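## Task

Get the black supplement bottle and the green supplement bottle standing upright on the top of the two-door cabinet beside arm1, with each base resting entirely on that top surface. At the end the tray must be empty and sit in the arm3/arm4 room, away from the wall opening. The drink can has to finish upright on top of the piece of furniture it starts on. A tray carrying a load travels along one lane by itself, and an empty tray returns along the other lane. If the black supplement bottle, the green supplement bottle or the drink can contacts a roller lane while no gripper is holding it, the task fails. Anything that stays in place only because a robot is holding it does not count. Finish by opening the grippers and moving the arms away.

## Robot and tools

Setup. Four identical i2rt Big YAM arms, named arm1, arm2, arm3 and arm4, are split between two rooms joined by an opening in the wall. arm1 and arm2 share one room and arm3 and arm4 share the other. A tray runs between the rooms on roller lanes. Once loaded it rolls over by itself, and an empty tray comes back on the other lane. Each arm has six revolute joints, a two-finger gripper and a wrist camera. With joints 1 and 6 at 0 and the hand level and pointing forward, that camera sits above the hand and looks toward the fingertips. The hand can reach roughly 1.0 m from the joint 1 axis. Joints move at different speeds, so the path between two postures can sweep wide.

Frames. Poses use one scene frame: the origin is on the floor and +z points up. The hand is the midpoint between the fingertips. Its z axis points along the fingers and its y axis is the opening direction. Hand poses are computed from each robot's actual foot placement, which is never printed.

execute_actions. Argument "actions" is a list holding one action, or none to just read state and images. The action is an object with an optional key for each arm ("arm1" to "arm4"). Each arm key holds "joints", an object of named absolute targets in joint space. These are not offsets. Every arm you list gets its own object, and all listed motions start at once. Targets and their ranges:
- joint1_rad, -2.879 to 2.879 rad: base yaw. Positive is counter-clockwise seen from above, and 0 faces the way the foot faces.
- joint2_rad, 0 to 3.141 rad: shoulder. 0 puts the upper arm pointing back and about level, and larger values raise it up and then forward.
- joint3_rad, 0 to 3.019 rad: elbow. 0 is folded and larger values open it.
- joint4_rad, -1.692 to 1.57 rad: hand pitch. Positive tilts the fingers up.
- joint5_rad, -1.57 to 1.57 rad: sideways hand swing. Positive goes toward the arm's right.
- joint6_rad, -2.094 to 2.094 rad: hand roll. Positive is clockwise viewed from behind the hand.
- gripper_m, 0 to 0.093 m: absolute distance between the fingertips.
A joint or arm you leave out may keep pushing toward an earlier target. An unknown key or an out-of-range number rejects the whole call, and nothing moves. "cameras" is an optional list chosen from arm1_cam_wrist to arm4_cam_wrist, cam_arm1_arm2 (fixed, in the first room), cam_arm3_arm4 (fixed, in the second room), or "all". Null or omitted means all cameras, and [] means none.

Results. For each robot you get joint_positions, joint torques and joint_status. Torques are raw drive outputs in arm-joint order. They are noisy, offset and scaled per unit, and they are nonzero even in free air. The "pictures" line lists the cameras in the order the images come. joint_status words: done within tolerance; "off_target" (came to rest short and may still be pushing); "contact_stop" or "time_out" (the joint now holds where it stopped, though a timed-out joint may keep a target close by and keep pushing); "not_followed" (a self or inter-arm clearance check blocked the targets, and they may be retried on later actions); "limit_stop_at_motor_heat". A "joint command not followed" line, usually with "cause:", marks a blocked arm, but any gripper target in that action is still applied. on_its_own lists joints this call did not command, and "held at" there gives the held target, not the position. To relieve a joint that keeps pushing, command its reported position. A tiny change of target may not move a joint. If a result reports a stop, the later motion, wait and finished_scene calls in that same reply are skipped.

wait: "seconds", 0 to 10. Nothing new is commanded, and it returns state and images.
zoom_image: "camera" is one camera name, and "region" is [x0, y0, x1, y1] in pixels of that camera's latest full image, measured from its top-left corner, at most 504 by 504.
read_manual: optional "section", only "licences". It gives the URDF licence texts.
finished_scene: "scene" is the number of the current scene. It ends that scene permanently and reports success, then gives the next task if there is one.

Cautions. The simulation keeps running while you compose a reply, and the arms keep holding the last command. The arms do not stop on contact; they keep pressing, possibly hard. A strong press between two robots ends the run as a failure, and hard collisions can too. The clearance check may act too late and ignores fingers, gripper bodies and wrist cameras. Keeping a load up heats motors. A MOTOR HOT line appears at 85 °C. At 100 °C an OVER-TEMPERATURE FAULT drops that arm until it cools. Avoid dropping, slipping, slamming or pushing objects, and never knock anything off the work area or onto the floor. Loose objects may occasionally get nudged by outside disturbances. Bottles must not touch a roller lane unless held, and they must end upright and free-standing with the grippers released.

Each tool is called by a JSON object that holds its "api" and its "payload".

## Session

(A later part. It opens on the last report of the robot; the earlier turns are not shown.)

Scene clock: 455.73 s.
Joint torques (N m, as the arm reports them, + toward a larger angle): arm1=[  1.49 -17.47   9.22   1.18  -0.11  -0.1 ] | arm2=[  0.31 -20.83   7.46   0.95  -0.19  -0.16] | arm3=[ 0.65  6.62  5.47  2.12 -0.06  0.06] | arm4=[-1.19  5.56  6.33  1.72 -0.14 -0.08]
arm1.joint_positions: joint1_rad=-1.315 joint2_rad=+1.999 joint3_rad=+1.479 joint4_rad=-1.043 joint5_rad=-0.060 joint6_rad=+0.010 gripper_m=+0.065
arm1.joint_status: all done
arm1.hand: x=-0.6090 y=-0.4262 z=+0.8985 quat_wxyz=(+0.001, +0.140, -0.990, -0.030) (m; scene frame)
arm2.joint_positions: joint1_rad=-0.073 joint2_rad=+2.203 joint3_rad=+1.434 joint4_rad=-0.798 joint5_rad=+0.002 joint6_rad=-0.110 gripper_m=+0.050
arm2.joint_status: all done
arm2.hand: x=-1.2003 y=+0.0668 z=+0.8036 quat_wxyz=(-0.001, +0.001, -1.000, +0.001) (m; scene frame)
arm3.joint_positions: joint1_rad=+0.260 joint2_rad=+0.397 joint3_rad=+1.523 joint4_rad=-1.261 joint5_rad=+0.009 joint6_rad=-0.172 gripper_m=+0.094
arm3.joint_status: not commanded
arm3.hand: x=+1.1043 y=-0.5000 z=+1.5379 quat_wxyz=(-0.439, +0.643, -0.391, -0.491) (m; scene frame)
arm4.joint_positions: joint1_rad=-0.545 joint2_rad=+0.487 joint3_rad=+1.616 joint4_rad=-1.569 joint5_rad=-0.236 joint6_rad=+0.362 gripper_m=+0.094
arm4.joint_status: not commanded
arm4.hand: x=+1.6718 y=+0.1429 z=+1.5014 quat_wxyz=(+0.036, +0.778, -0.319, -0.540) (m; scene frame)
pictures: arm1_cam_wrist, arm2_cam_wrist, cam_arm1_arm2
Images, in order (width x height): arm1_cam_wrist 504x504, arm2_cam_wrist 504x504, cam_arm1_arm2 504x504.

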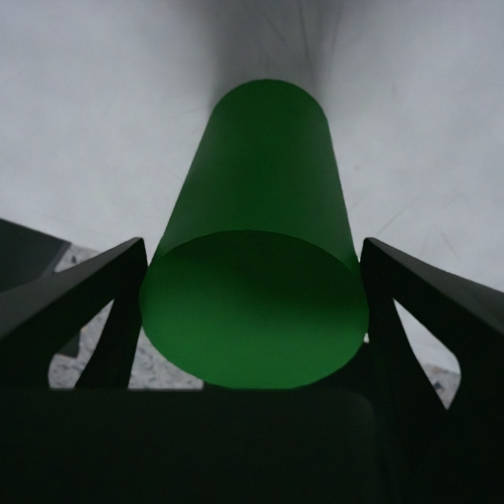

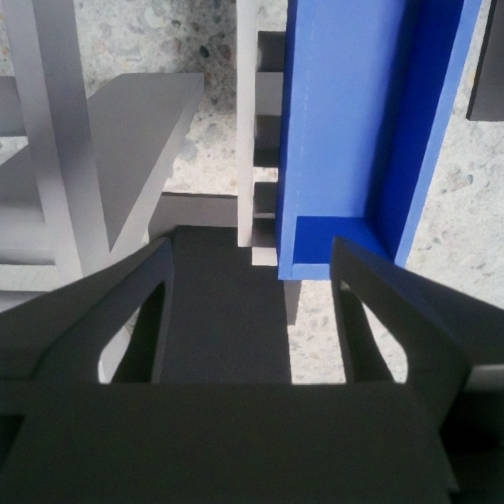

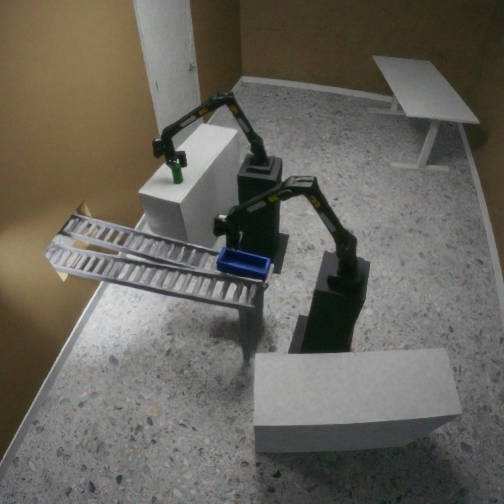

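{"api": "zoom_image", "payload": {"camera": "arm2_cam_wrist", "region": [150, 20, 480, 300]}}

Region (150, 20, 480, 300) of arm2_cam_wrist's 504x504 image, scaled by 1.527, with more detail than that image has; it fills the top 428 rows of this view, and the rest is white.

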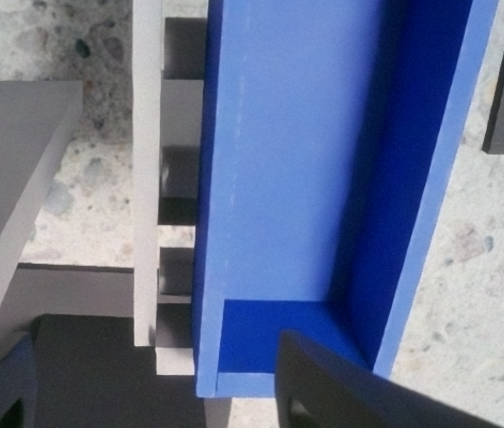

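{"api": "execute_actions", "payload": {"actions": [{"arm1":{"joints":{"gripper_m":0.093}},"arm2":{"joints":{"joint1_rad":-0.13,"joint2_rad":2.595,"joint3_rad":1.595,"joint4_rad":-0.535,"joint6_rad":-0.178}}}], "cameras": ["arm1_cam_wrist","arm2_cam_wrist"]}}

Scene clock: 491.87 s.
Joint torques (N m, as the arm reports them, + toward a larger angle): arm1=[  1.59 -17.54   9.21   1.1   -0.13  -0.11] | arm2=[  0.52 -22.38   6.37   0.99  -0.17  -0.16] | arm3=[ 0.02  6.7   5.69  2.11 -0.04  0.04] | arm4=[-1.33  5.78  6.27  1.7  -0.12 -0.08]
arm1.joint_positions: joint1_rad=-1.315 joint2_rad=+1.999 joint3_rad=+1.479 joint4_rad=-1.041 joint5_rad=-0.060 joint6_rad=+0.010 gripper_m=+0.093
arm1.joint_status: all done
arm1.hand: x=-0.6085 y=-0.4261 z=+0.8985 quat_wxyz=(+0.000, +0.140, -0.990, -0.030) (m; scene frame)
arm2.joint_positions: joint1_rad=-0.130 joint2_rad=+2.593 joint3_rad=+1.574 joint4_rad=-0.548 joint5_rad=+0.002 joint6_rad=-0.162 gripper_m=+0.050
arm2.joint_status: all done
arm2.hand: x=-1.2000 y=+0.0333 z=+0.6178 quat_wxyz=(+0.000, -0.002, -1.000, +0.001) (m; scene frame)
arm3.joint_positions: joint1_rad=+0.260 joint2_rad=+0.397 joint3_rad=+1.523 joint4_rad=-1.261 joint5_rad=+0.009 joint6_rad=-0.172 gripper_m=+0.094
arm3.joint_status: not commanded
arm3.hand: x=+1.1043 y=-0.5000 z=+1.5379 quat_wxyz=(-0.439, +0.643, -0.391, -0.491) (m; scene frame)
arm4.joint_positions: joint1_rad=-0.545 joint2_rad=+0.487 joint3_rad=+1.616 joint4_rad=-1.569 joint5_rad=-0.236 joint6_rad=+0.362 gripper_m=+0.094
arm4.joint_status: not commanded
arm4.hand: x=+1.6718 y=+0.1429 z=+1.5014 quat_wxyz=(+0.036, +0.778, -0.319, -0.540) (m; scene frame)
pictures: arm1_cam_wrist, arm2_cam_wrist
Images, in order (width x height): arm1_cam_wrist 504x504, arm2_cam_wrist 504x504.

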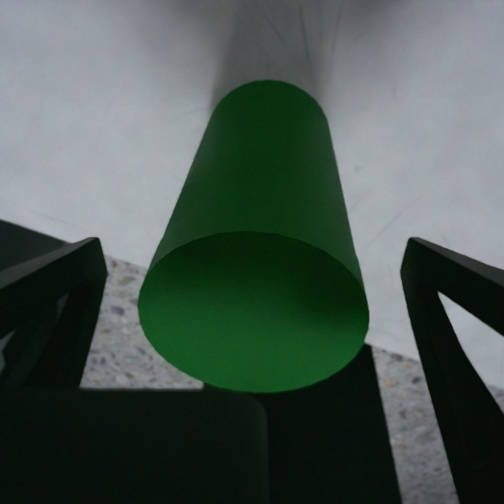

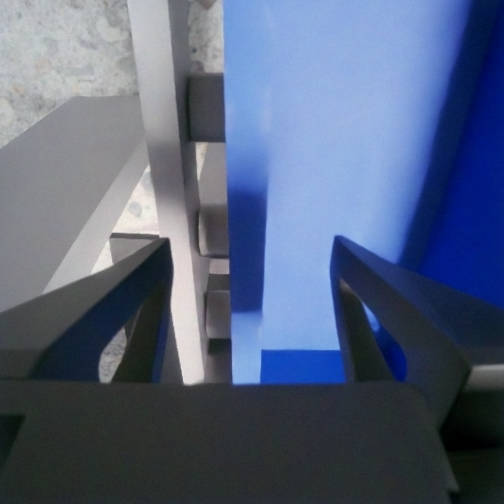

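{"api": "execute_actions", "payload": {"actions": [{"arm1":{"joints":{"joint2_rad":1.85,"joint4_rad":-1.2}},"arm2":{"joints":{"joint2_rad":2.664,"joint3_rad":1.635,"joint4_rad":-0.51}}}], "cameras": ["arm1_cam_wrist","arm2_cam_wrist"]}}

Scene clock: 507.47 s.
Joint torques (N m, as the arm reports them, + toward a larger angle): arm1=[  1.64 -15.51  10.18   0.12  -0.12  -0.1 ] | arm2=[  0.62 -20.71   6.13   1.    -0.17  -0.16] | arm3=[-0.01  6.4   5.41  2.3  -0.11  0.04] | arm4=[-1.19  5.49  6.31  1.71 -0.13 -0.07]
arm1.joint_positions: joint1_rad=-1.315 joint2_rad=+1.845 joint3_rad=+1.475 joint4_rad=-1.191 joint5_rad=-0.060 joint6_rad=+0.010 gripper_m=+0.093
arm1.joint_status: all done
arm1.hand: x=-0.6338 y=-0.4335 z=+0.9799 quat_wxyz=(+0.000, +0.140, -0.990, -0.030) (m; scene frame)
arm2.joint_positions: joint1_rad=-0.130 joint2_rad=+2.638 joint3_rad=+1.616 joint4_rad=-0.521 joint5_rad=+0.002 joint6_rad=-0.162 gripper_m=+0.050
arm2.joint_status: all done
arm2.hand: x=-1.1893 y=+0.0314 z=+0.6012 quat_wxyz=(-0.012, -0.002, -1.000, +0.003) (m; scene frame)
arm3.joint_positions: joint1_rad=+0.260 joint2_rad=+0.397 joint3_rad=+1.523 joint4_rad=-1.261 joint5_rad=+0.009 joint6_rad=-0.172 gripper_m=+0.094
arm3.joint_status: not commanded
arm3.hand: x=+1.1043 y=-0.5000 z=+1.5379 quat_wxyz=(-0.439, +0.643, -0.391, -0.491) (m; scene frame)
arm4.joint_positions: joint1_rad=-0.545 joint2_rad=+0.487 joint3_rad=+1.616 joint4_rad=-1.569 joint5_rad=-0.236 joint6_rad=+0.362 gripper_m=+0.094
arm4.joint_status: not commanded
arm4.hand: x=+1.6718 y=+0.1429 z=+1.5014 quat_wxyz=(+0.036, +0.778, -0.319, -0.540) (m; scene frame)
pictures: arm1_cam_wrist, arm2_cam_wrist
Images, in order (width x height): arm1_cam_wrist 504x504, arm2_cam_wrist 504x504.

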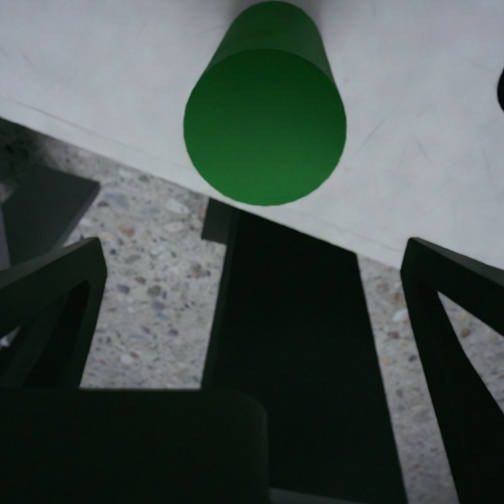

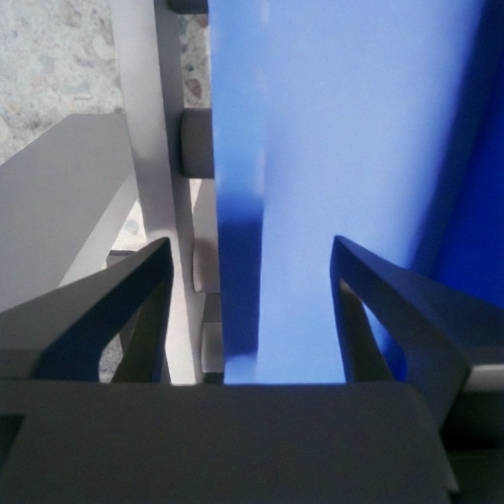

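{"api": "execute_actions", "payload": {"actions": [{"arm1":{"joints":{"joint2_rad":1.45,"joint3_rad":1.45,"joint4_rad":-1.2}},"arm2":{"joints":{"joint2_rad":2.64,"gripper_m":0.002}}}], "cameras": ["arm2_cam_wrist"]}}

Scene clock: 530.43 s.
Joint torques (N m, as the arm reports them, + toward a larger angle): arm1=[  1.68 -11.87  12.49   0.87  -0.13  -0.08] | arm2=[  0.44 -22.56   6.22   0.98   0.11  -0.19] | arm3=[-0.7   7.27  5.42  2.41 -0.07  0.02] | arm4=[-1.29  5.8   6.21  1.68 -0.12 -0.08]
arm1.joint_positions: joint1_rad=-1.315 joint2_rad=+1.450 joint3_rad=+1.425 joint4_rad=-1.193 joint5_rad=-0.060 joint6_rad=+0.010 gripper_m=+0.093
arm1.joint_status: all done
arm1.hand: x=-0.6702 y=-0.4440 z=+1.1617 quat_wxyz=(-0.169, +0.143, -0.974, -0.055) (m; scene frame)
arm2.joint_positions: joint1_rad=-0.127 joint2_rad=+2.638 joint3_rad=+1.616 joint4_rad=-0.521 joint5_rad=-0.007 joint6_rad=-0.160 gripper_m=+0.011
arm2.joint_status: gripper_m off_target (ended at +0.011, target +0.002); the others done
arm2.hand: x=-1.1887 y=+0.0346 z=+0.6012 quat_wxyz=(-0.013, -0.001, -1.000, -0.001) (m; scene frame)
arm3.joint_positions: joint1_rad=+0.260 joint2_rad=+0.397 joint3_rad=+1.523 joint4_rad=-1.261 joint5_rad=+0.009 joint6_rad=-0.172 gripper_m=+0.094
arm3.joint_status: not commanded
arm3.hand: x=+1.1043 y=-0.5000 z=+1.5379 quat_wxyz=(-0.439, +0.643, -0.391, -0.491) (m; scene frame)
arm4.joint_positions: joint1_rad=-0.545 joint2_rad=+0.487 joint3_rad=+1.616 joint4_rad=-1.569 joint5_rad=-0.236 joint6_rad=+0.362 gripper_m=+0.094
arm4.joint_status: not commanded
arm4.hand: x=+1.6718 y=+0.1429 z=+1.5014 quat_wxyz=(+0.036, +0.778, -0.319, -0.540) (m; scene frame)
pictures: arm2_cam_wrist
Images, in order (width x height): arm2_cam_wrist 504x504.

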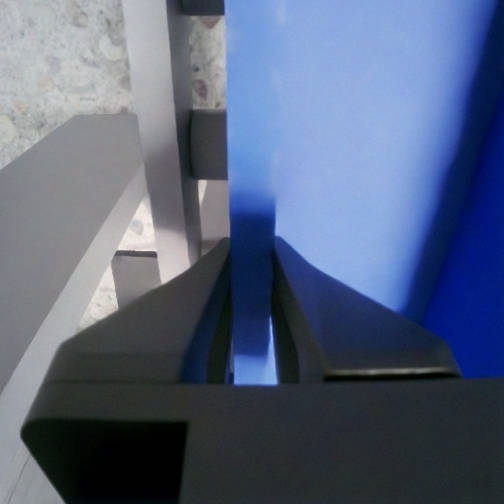

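{"api": "execute_actions", "payload": {"actions": [{"arm2":{"joints":{"joint2_rad":2.165,"joint3_rad":1.565,"joint4_rad":-0.94}}}], "cameras": ["arm2_cam_wrist","cam_arm1_arm2"]}}

Scene clock: 554.80 s.
Joint torques (N m, as the arm reports them, + toward a larger angle): arm1=[  1.64 -12.06  12.52   0.96  -0.13  -0.09] | arm2=[  0.49 -22.08   8.21   0.11   0.08  -0.16] | arm3=[-0.49  6.22  5.62  2.56 -0.07 -0.01] | arm4=[-1.48  5.84  6.35  1.71 -0.15 -0.07]
arm1.joint_positions: joint1_rad=-1.315 joint2_rad=+1.450 joint3_rad=+1.425 joint4_rad=-1.193 joint5_rad=-0.060 joint6_rad=+0.010 gripper_m=+0.093
arm1.joint_status: not commanded
arm1.hand: x=-0.6702 y=-0.4440 z=+1.1617 quat_wxyz=(-0.169, +0.143, -0.974, -0.055) (m; scene frame)
arm2.joint_positions: joint1_rad=-0.127 joint2_rad=+2.169 joint3_rad=+1.552 joint4_rad=-0.929 joint5_rad=-0.006 joint6_rad=-0.163 gripper_m=+0.011
arm2.joint_status: all done
arm2.hand: x=-1.1716 y=+0.0318 z=+0.8574 quat_wxyz=(-0.012, +0.000, -1.000, -0.001) (m; scene frame)
arm3.joint_positions: joint1_rad=+0.260 joint2_rad=+0.397 joint3_rad=+1.523 joint4_rad=-1.261 joint5_rad=+0.009 joint6_rad=-0.172 gripper_m=+0.094
arm3.joint_status: not commanded
arm3.hand: x=+1.1043 y=-0.5000 z=+1.5379 quat_wxyz=(-0.439, +0.643, -0.391, -0.491) (m; scene frame)
arm4.joint_positions: joint1_rad=-0.545 joint2_rad=+0.487 joint3_rad=+1.616 joint4_rad=-1.569 joint5_rad=-0.236 joint6_rad=+0.362 gripper_m=+0.094
arm4.joint_status: not commanded
arm4.hand: x=+1.6718 y=+0.1429 z=+1.5014 quat_wxyz=(+0.036, +0.778, -0.319, -0.540) (m; scene frame)
pictures: arm2_cam_wrist, cam_arm1_arm2
Images, in order (width x height): arm2_cam_wrist 504x504, cam_arm1_arm2 504x504.

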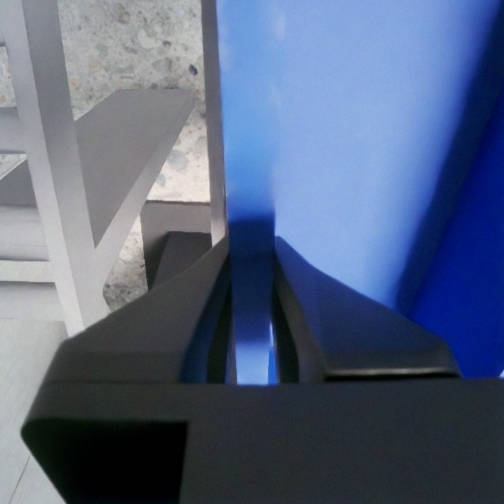

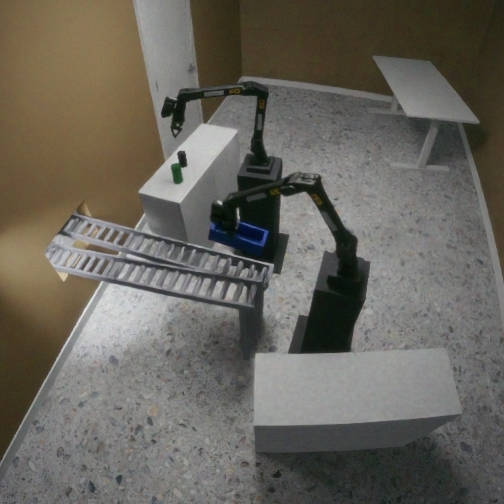

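{"api": "execute_actions", "payload": {"actions": [{"arm2":{"joints":{"joint1_rad":0.327,"joint2_rad":2.236,"joint3_rad":1.615,"joint4_rad":-1.005,"joint6_rad":0.309}}}], "cameras": ["arm2_cam_wrist","cam_arm1_arm2"]}}

{"api": "zoom_image", "payload": {"camera": "arm2_cam_wrist", "region": [100, 0, 300, 280]}}

Scene clock: 578.23 s.
Joint torques (N m, as the arm reports them, + toward a larger angle): arm1=[  1.76 -12.13  12.54   0.95  -0.12  -0.09] | arm2=[  0.9  -21.88   9.62  -0.3    0.03   0.22] | arm3=[-0.11  7.41  5.37  2.28 -0.03 -0.02] | arm4=[-1.52  5.74  6.33  1.64 -0.15 -0.08]
arm1.joint_positions: joint1_rad=-1.315 joint2_rad=+1.450 joint3_rad=+1.425 joint4_rad=-1.193 joint5_rad=-0.060 joint6_rad=+0.010 gripper_m=+0.093
arm1.joint_status: not commanded
arm1.hand: x=-0.6702 y=-0.4440 z=+1.1617 quat_wxyz=(-0.169, +0.143, -0.974, -0.055) (m; scene frame)
arm2.joint_positions: joint1_rad=+0.320 joint2_rad=+2.237 joint3_rad=+1.577 joint4_rad=-0.989 joint5_rad=-0.004 joint6_rad=+0.292 gripper_m=+0.011
arm2.joint_status: all done
arm2.hand: x=-1.2049 y=+0.2957 z=+0.8255 quat_wxyz=(+0.040, -0.004, -0.999, +0.010) (m; scene frame)
arm3.joint_positions: joint1_rad=+0.260 joint2_rad=+0.397 joint3_rad=+1.523 joint4_rad=-1.261 joint5_rad=+0.009 joint6_rad=-0.172 gripper_m=+0.094
arm3.joint_status: not commanded
arm3.hand: x=+1.1043 y=-0.5000 z=+1.5379 quat_wxyz=(-0.439, +0.643, -0.391, -0.491) (m; scene frame)
arm4.joint_positions: joint1_rad=-0.545 joint2_rad=+0.487 joint3_rad=+1.616 joint4_rad=-1.569 joint5_rad=-0.236 joint6_rad=+0.362 gripper_m=+0.094
arm4.joint_status: not commanded
arm4.hand: x=+1.6718 y=+0.1429 z=+1.5014 quat_wxyz=(+0.036, +0.778, -0.319, -0.540) (m; scene frame)
pictures: arm2_cam_wrist, cam_arm1_arm2
Images, in order (width x height): arm2_cam_wrist 504x504, cam_arm1_arm2 504x504.

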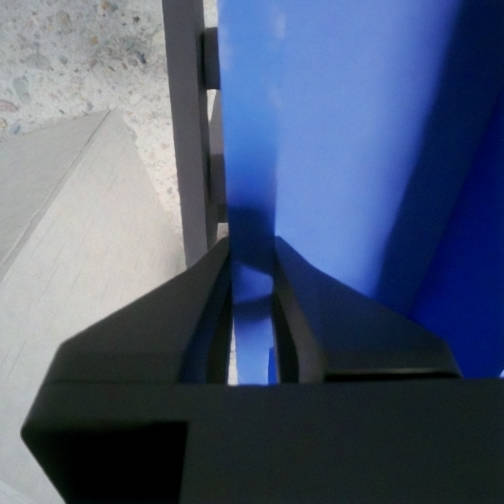

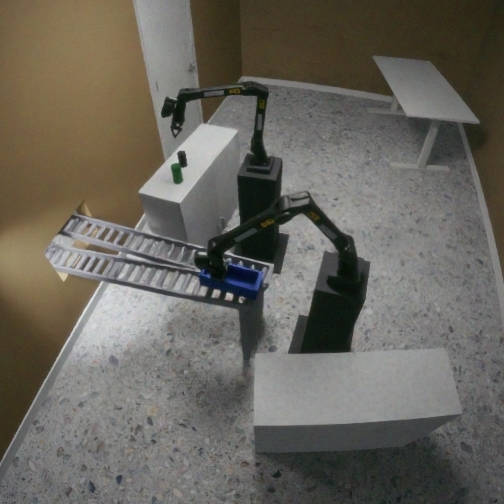

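Region (100, 0, 300, 280) of arm2_cam_wrist's 504x504 image, scaled by 1.800, with more detail than that image has; it fills the left 360 columns of this view, and the rest is white.

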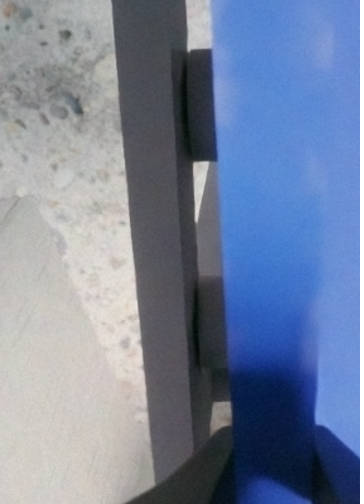

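{"api": "execute_actions", "payload": {"actions": [{"arm2":{"joints":{"joint1_rad":0.336,"joint2_rad":2.365,"joint3_rad":1.66,"joint4_rad":-0.9}}}], "cameras": ["arm2_cam_wrist","cam_arm1_arm2"]}}

{"api": "zoom_image", "payload": {"camera": "cam_arm1_arm2", "region": [170, 230, 290, 330]}}

Scene clock: 605.83 s.
Joint torques (N m, as the arm reports them, + toward a larger angle): arm1=[  1.64 -11.86  12.49   0.93  -0.13  -0.1 ] | arm2=[  1.86 -22.65   8.39   0.97   0.02   0.14] | arm3=[-0.31  6.87  5.57  2.36 -0.04  0.02] | arm4=[-1.22  5.67  6.25  1.67 -0.11 -0.09]
arm1.joint_positions: joint1_rad=-1.315 joint2_rad=+1.450 joint3_rad=+1.425 joint4_rad=-1.193 joint5_rad=-0.060 joint6_rad=+0.010 gripper_m=+0.093
arm1.joint_status: not commanded
arm1.hand: x=-0.6702 y=-0.4440 z=+1.1617 quat_wxyz=(-0.169, +0.143, -0.974, -0.055) (m; scene frame)
arm2.joint_positions: joint1_rad=+0.324 joint2_rad=+2.360 joint3_rad=+1.635 joint4_rad=-0.913 joint5_rad=-0.002 joint6_rad=+0.299 gripper_m=+0.011
arm2.joint_status: all done
arm2.hand: x=-1.1902 y=+0.3024 z=+0.7693 quat_wxyz=(+0.034, -0.006, -0.999, +0.009) (m; scene frame)
arm3.joint_positions: joint1_rad=+0.260 joint2_rad=+0.397 joint3_rad=+1.523 joint4_rad=-1.261 joint5_rad=+0.009 joint6_rad=-0.172 gripper_m=+0.094
arm3.joint_status: not commanded
arm3.hand: x=+1.1043 y=-0.5000 z=+1.5379 quat_wxyz=(-0.439, +0.643, -0.391, -0.491) (m; scene frame)
arm4.joint_positions: joint1_rad=-0.545 joint2_rad=+0.487 joint3_rad=+1.616 joint4_rad=-1.569 joint5_rad=-0.236 joint6_rad=+0.362 gripper_m=+0.094
arm4.joint_status: not commanded
arm4.hand: x=+1.6718 y=+0.1429 z=+1.5014 quat_wxyz=(+0.036, +0.778, -0.319, -0.540) (m; scene frame)
pictures: arm2_cam_wrist, cam_arm1_arm2
Images, in order (width x height): arm2_cam_wrist 504x504, cam_arm1_arm2 504x504.

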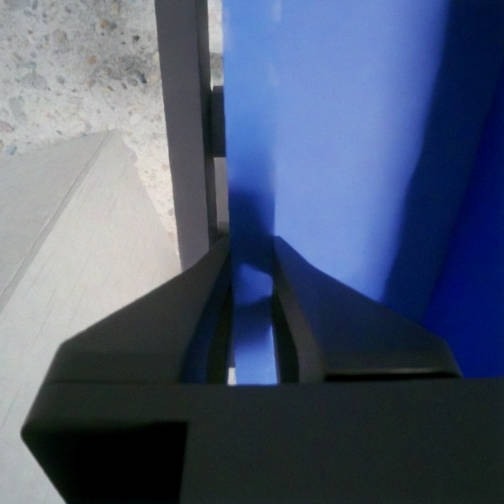

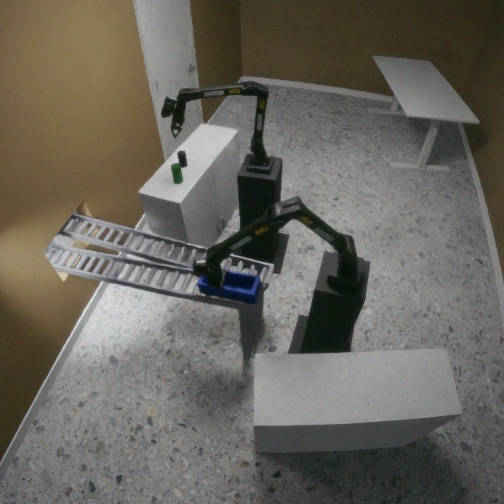

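Region (170, 230, 290, 330) of cam_arm1_arm2's 504x504 image, scaled by 4.200, with more detail than that image has.

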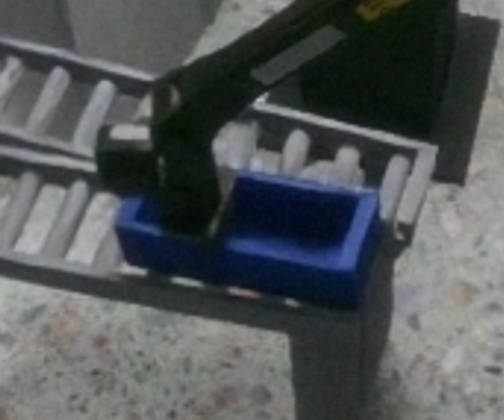

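{"api": "execute_actions", "payload": {"actions": [{"arm2":{"joints":{"joint2_rad":2.4}}}], "cameras": ["arm2_cam_wrist"]}}

Scene clock: 617.33 s.
Joint torques (N m, as the arm reports them, + toward a larger angle): arm1=[  1.76 -12.02  12.5    0.89  -0.13  -0.11] | arm2=[  1.6  -20.2    8.32   0.86   0.     0.15] | arm3=[ 0.26  7.21  5.48  2.41 -0.03 -0.03] | arm4=[-1.34  5.44  6.32  1.73 -0.14 -0.08]
arm1.joint_positions: joint1_rad=-1.315 joint2_rad=+1.450 joint3_rad=+1.425 joint4_rad=-1.193 joint5_rad=-0.060 joint6_rad=+0.010 gripper_m=+0.093
arm1.joint_status: not commanded
arm1.hand: x=-0.6702 y=-0.4440 z=+1.1617 quat_wxyz=(-0.169, +0.143, -0.974, -0.055) (m; scene frame)
arm2.joint_positions: joint1_rad=+0.324 joint2_rad=+2.365 joint3_rad=+1.635 joint4_rad=-0.913 joint5_rad=-0.002 joint6_rad=+0.299 gripper_m=+0.011
arm2.joint_status: all done
arm2.hand: x=-1.1917 y=+0.3020 z=+0.7661 quat_wxyz=(+0.037, -0.006, -0.999, +0.010) (m; scene frame)
arm3.joint_positions: joint1_rad=+0.260 joint2_rad=+0.397 joint3_rad=+1.523 joint4_rad=-1.261 joint5_rad=+0.009 joint6_rad=-0.172 gripper_m=+0.094
arm3.joint_status: not commanded
arm3.hand: x=+1.1043 y=-0.5000 z=+1.5379 quat_wxyz=(-0.439, +0.643, -0.391, -0.491) (m; scene frame)
arm4.joint_positions: joint1_rad=-0.545 joint2_rad=+0.487 joint3_rad=+1.616 joint4_rad=-1.569 joint5_rad=-0.236 joint6_rad=+0.362 gripper_m=+0.094
arm4.joint_status: not commanded
arm4.hand: x=+1.6718 y=+0.1429 z=+1.5014 quat_wxyz=(+0.036, +0.778, -0.319, -0.540) (m; scene frame)
pictures: arm2_cam_wrist
Images, in order (width x height): arm2_cam_wrist 504x504.

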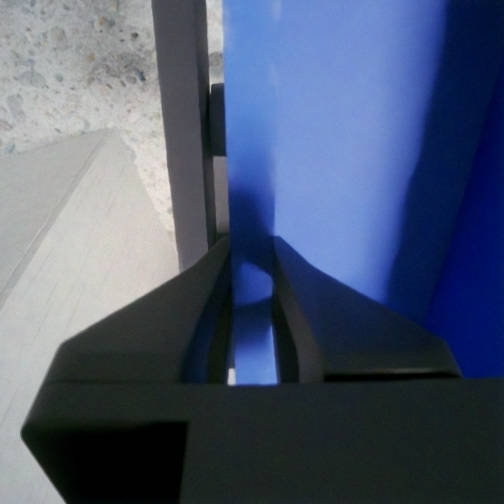

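{"api": "execute_actions", "payload": {"actions": [{"arm2":{"joints":{"joint2_rad":2.355,"gripper_m":0.028}}}], "cameras": []}}

{"api": "execute_actions", "payload": {"actions": [{"arm2":{"joints":{"joint2_rad":2.1,"joint4_rad":-1.12}}}], "cameras": ["arm2_cam_wrist","cam_arm1_arm2"]}}

Scene clock: 631.57 s.
Joint torques (N m, as the arm reports them, + toward a larger angle): arm1=[  1.64 -11.76  12.54   0.94  -0.1   -0.11] | arm2=[  1.44 -23.71   8.33   0.84   0.     0.14] | arm3=[ 0.04  7.02  5.32  1.95 -0.08 -0.01] | arm4=[-1.57  5.63  6.29  1.65 -0.14 -0.08]
arm1.joint_positions: joint1_rad=-1.315 joint2_rad=+1.450 joint3_rad=+1.425 joint4_rad=-1.193 joint5_rad=-0.060 joint6_rad=+0.010 gripper_m=+0.093
arm1.joint_status: not commanded
arm1.hand: x=-0.6702 y=-0.4440 z=+1.1617 quat_wxyz=(-0.169, +0.143, -0.974, -0.055) (m; scene frame)
arm2.joint_positions: joint1_rad=+0.324 joint2_rad=+2.364 joint3_rad=+1.635 joint4_rad=-0.913 joint5_rad=-0.002 joint6_rad=+0.299 gripper_m=+0.028
arm2.joint_status: all done
arm2.hand: x=-1.1915 y=+0.3021 z=+0.7666 quat_wxyz=(+0.036, -0.006, -0.999, +0.009) (m; scene frame)
arm3.joint_positions: joint1_rad=+0.260 joint2_rad=+0.397 joint3_rad=+1.523 joint4_rad=-1.261 joint5_rad=+0.009 joint6_rad=-0.172 gripper_m=+0.094
arm3.joint_status: not commanded
arm3.hand: x=+1.1043 y=-0.5000 z=+1.5379 quat_wxyz=(-0.439, +0.643, -0.391, -0.491) (m; scene frame)
arm4.joint_positions: joint1_rad=-0.545 joint2_rad=+0.487 joint3_rad=+1.616 joint4_rad=-1.569 joint5_rad=-0.236 joint6_rad=+0.362 gripper_m=+0.094
arm4.joint_status: not commanded
arm4.hand: x=+1.6718 y=+0.1429 z=+1.5014 quat_wxyz=(+0.036, +0.778, -0.319, -0.540) (m; scene frame)
pictures: none
No camera images: the call's "cameras" was empty. Leave "cameras" out to get every camera's image.

Scene clock: 632.93 s.
Joint torques (N m, as the arm reports them, + toward a larger angle): arm1=[  1.66 -11.71  12.48   0.97  -0.12  -0.09] | arm2=[  1.7  -19.65   8.77  -0.05   0.     0.15] | arm3=[-0.26  6.97  5.4   2.19 -0.04  0.02] | arm4=[-1.4   5.93  6.25  1.76 -0.13 -0.1 ]
arm1.joint_positions: joint1_rad=-1.315 joint2_rad=+1.450 joint3_rad=+1.425 joint4_rad=-1.193 joint5_rad=-0.060 joint6_rad=+0.010 gripper_m=+0.093
arm1.joint_status: not commanded
arm1.hand: x=-0.6702 y=-0.4440 z=+1.1617 quat_wxyz=(-0.169, +0.143, -0.974, -0.055) (m; scene frame)
arm2.joint_positions: joint1_rad=+0.324 joint2_rad=+2.081 joint3_rad=+1.649 joint4_rad=-1.106 joint5_rad=-0.002 joint6_rad=+0.299 gripper_m=+0.028
arm2.joint_status: all done
arm2.hand: x=-1.1770 y=+0.3063 z=+0.9412 quat_wxyz=(-0.014, -0.006, -1.000, -0.006) (m; scene frame)
arm3.joint_positions: joint1_rad=+0.260 joint2_rad=+0.397 joint3_rad=+1.523 joint4_rad=-1.261 joint5_rad=+0.009 joint6_rad=-0.172 gripper_m=+0.094
arm3.joint_status: not commanded
arm3.hand: x=+1.1043 y=-0.5000 z=+1.5379 quat_wxyz=(-0.439, +0.643, -0.391, -0.491) (m; scene frame)
arm4.joint_positions: joint1_rad=-0.545 joint2_rad=+0.487 joint3_rad=+1.616 joint4_rad=-1.569 joint5_rad=-0.236 joint6_rad=+0.362 gripper_m=+0.094
arm4.joint_status: not commanded
arm4.hand: x=+1.6718 y=+0.1429 z=+1.5014 quat_wxyz=(+0.036, +0.778, -0.319, -0.540) (m; scene frame)
pictures: arm2_cam_wrist, cam_arm1_arm2
Images, in order (width x height): arm2_cam_wrist 504x504, cam_arm1_arm2 504x504.

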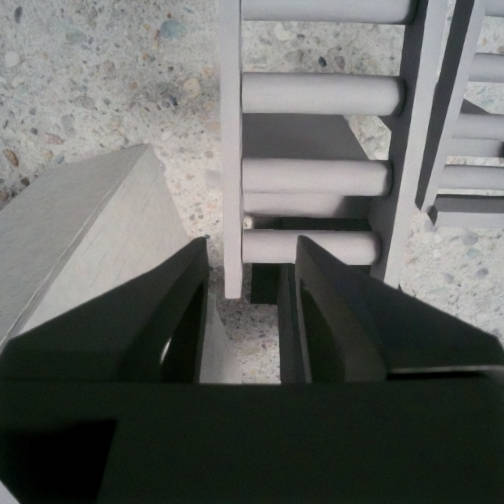

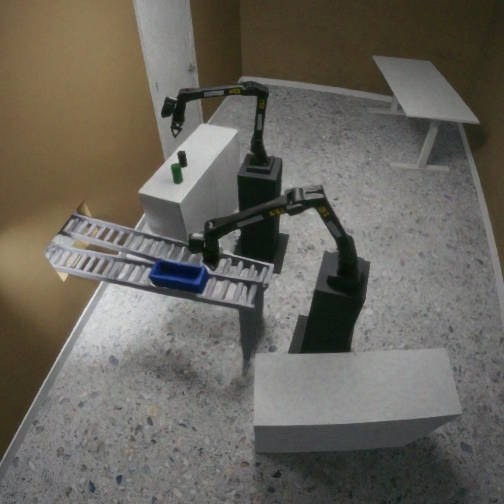

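{"api": "wait", "payload": {"seconds": 6}}

Scene clock: 646.73 s.
Joint torques (N m, as the arm reports them, + toward a larger angle): arm1=[  1.62 -11.9   12.51   0.93  -0.12  -0.08] | arm2=[  1.49 -20.1    8.86   0.01   0.     0.15] | arm3=[ 0.16  7.21  5.37  2.08 -0.05  0.05] | arm4=[-1.33  5.76  6.3   1.61 -0.12 -0.07]
arm1.joint_positions: joint1_rad=-1.315 joint2_rad=+1.450 joint3_rad=+1.425 joint4_rad=-1.193 joint5_rad=-0.060 joint6_rad=+0.010 gripper_m=+0.093
arm1.joint_status: not commanded
arm1.hand: x=-0.6702 y=-0.4440 z=+1.1617 quat_wxyz=(-0.169, +0.143, -0.974, -0.055) (m; scene frame)
arm2.joint_positions: joint1_rad=+0.324 joint2_rad=+2.081 joint3_rad=+1.649 joint4_rad=-1.106 joint5_rad=-0.002 joint6_rad=+0.299 gripper_m=+0.028
arm2.joint_status: all done
arm2.hand: x=-1.1770 y=+0.3063 z=+0.9412 quat_wxyz=(-0.014, -0.006, -1.000, -0.006) (m; scene frame)
arm3.joint_positions: joint1_rad=+0.260 joint2_rad=+0.397 joint3_rad=+1.523 joint4_rad=-1.261 joint5_rad=+0.009 joint6_rad=-0.172 gripper_m=+0.094
arm3.joint_status: not commanded
arm3.hand: x=+1.1043 y=-0.5000 z=+1.5379 quat_wxyz=(-0.439, +0.643, -0.391, -0.491) (m; scene frame)
arm4.joint_positions: joint1_rad=-0.545 joint2_rad=+0.487 joint3_rad=+1.616 joint4_rad=-1.569 joint5_rad=-0.236 joint6_rad=+0.362 gripper_m=+0.094
arm4.joint_status: not commanded
arm4.hand: x=+1.6718 y=+0.1429 z=+1.5014 quat_wxyz=(+0.036, +0.778, -0.319, -0.540) (m; scene frame)
wait: 6.00 s; at rest from the start
pictures: arm1_cam_wrist, arm2_cam_wrist, arm3_cam_wrist, arm4_cam_wrist, cam_arm1_arm2, cam_arm3_arm4
Images, in order (width x height): arm1_cam_wrist 504x504, arm2_cam_wrist 504x504, arm3_cam_wrist 504x504, arm4_cam_wrist 504x504, cam_arm1_arm2 504x504, cam_arm3_arm4 504x504.

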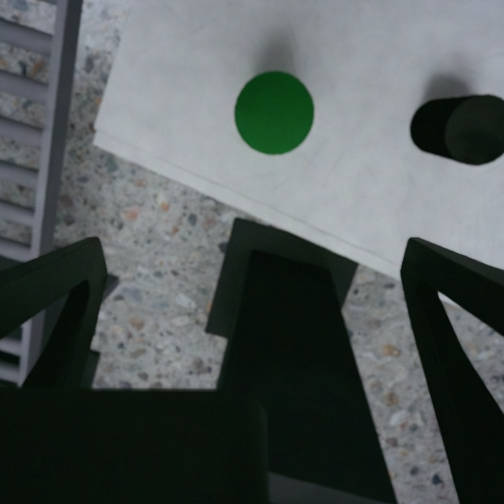

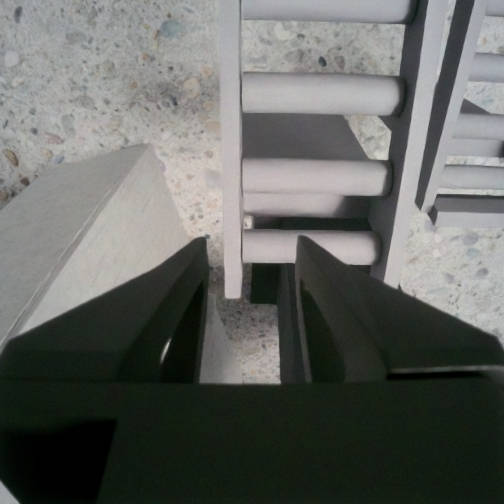

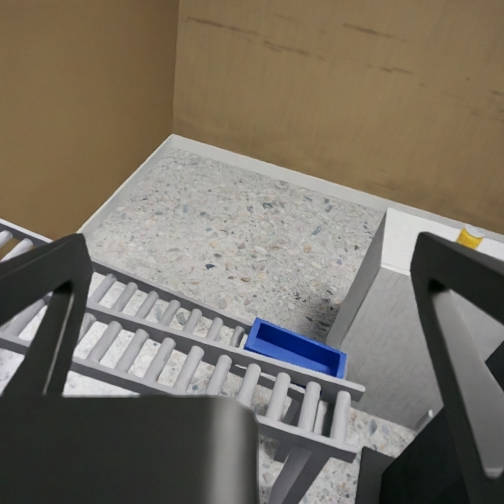

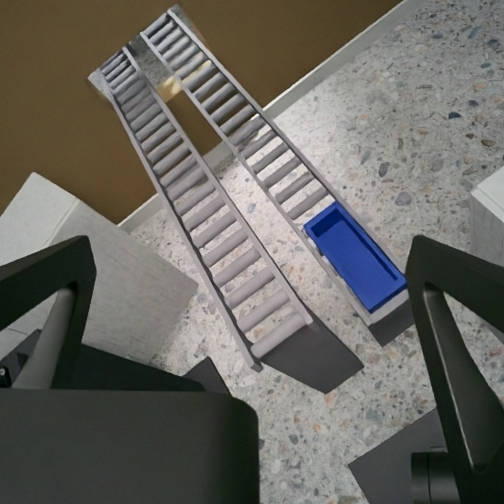

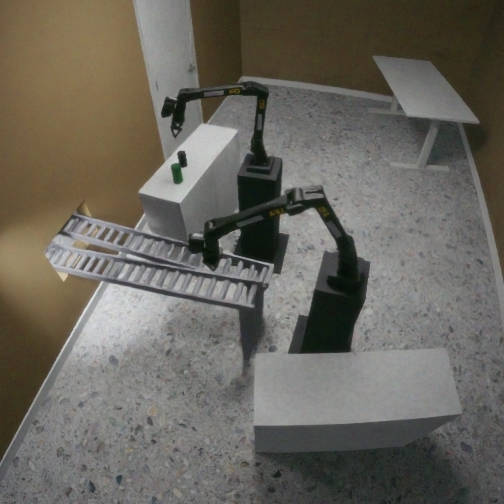

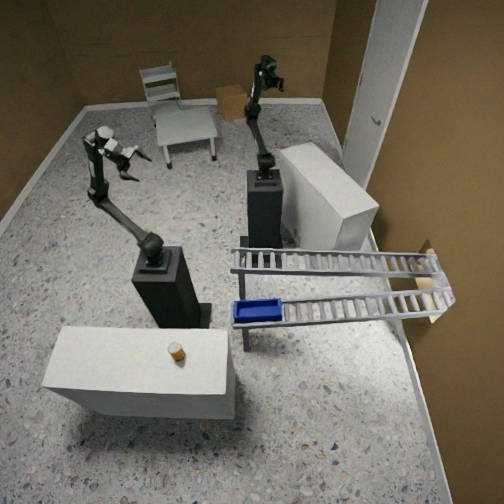

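{"api": "finished_scene", "payload": {"scene": 2}}

The scene is finished: the task was done.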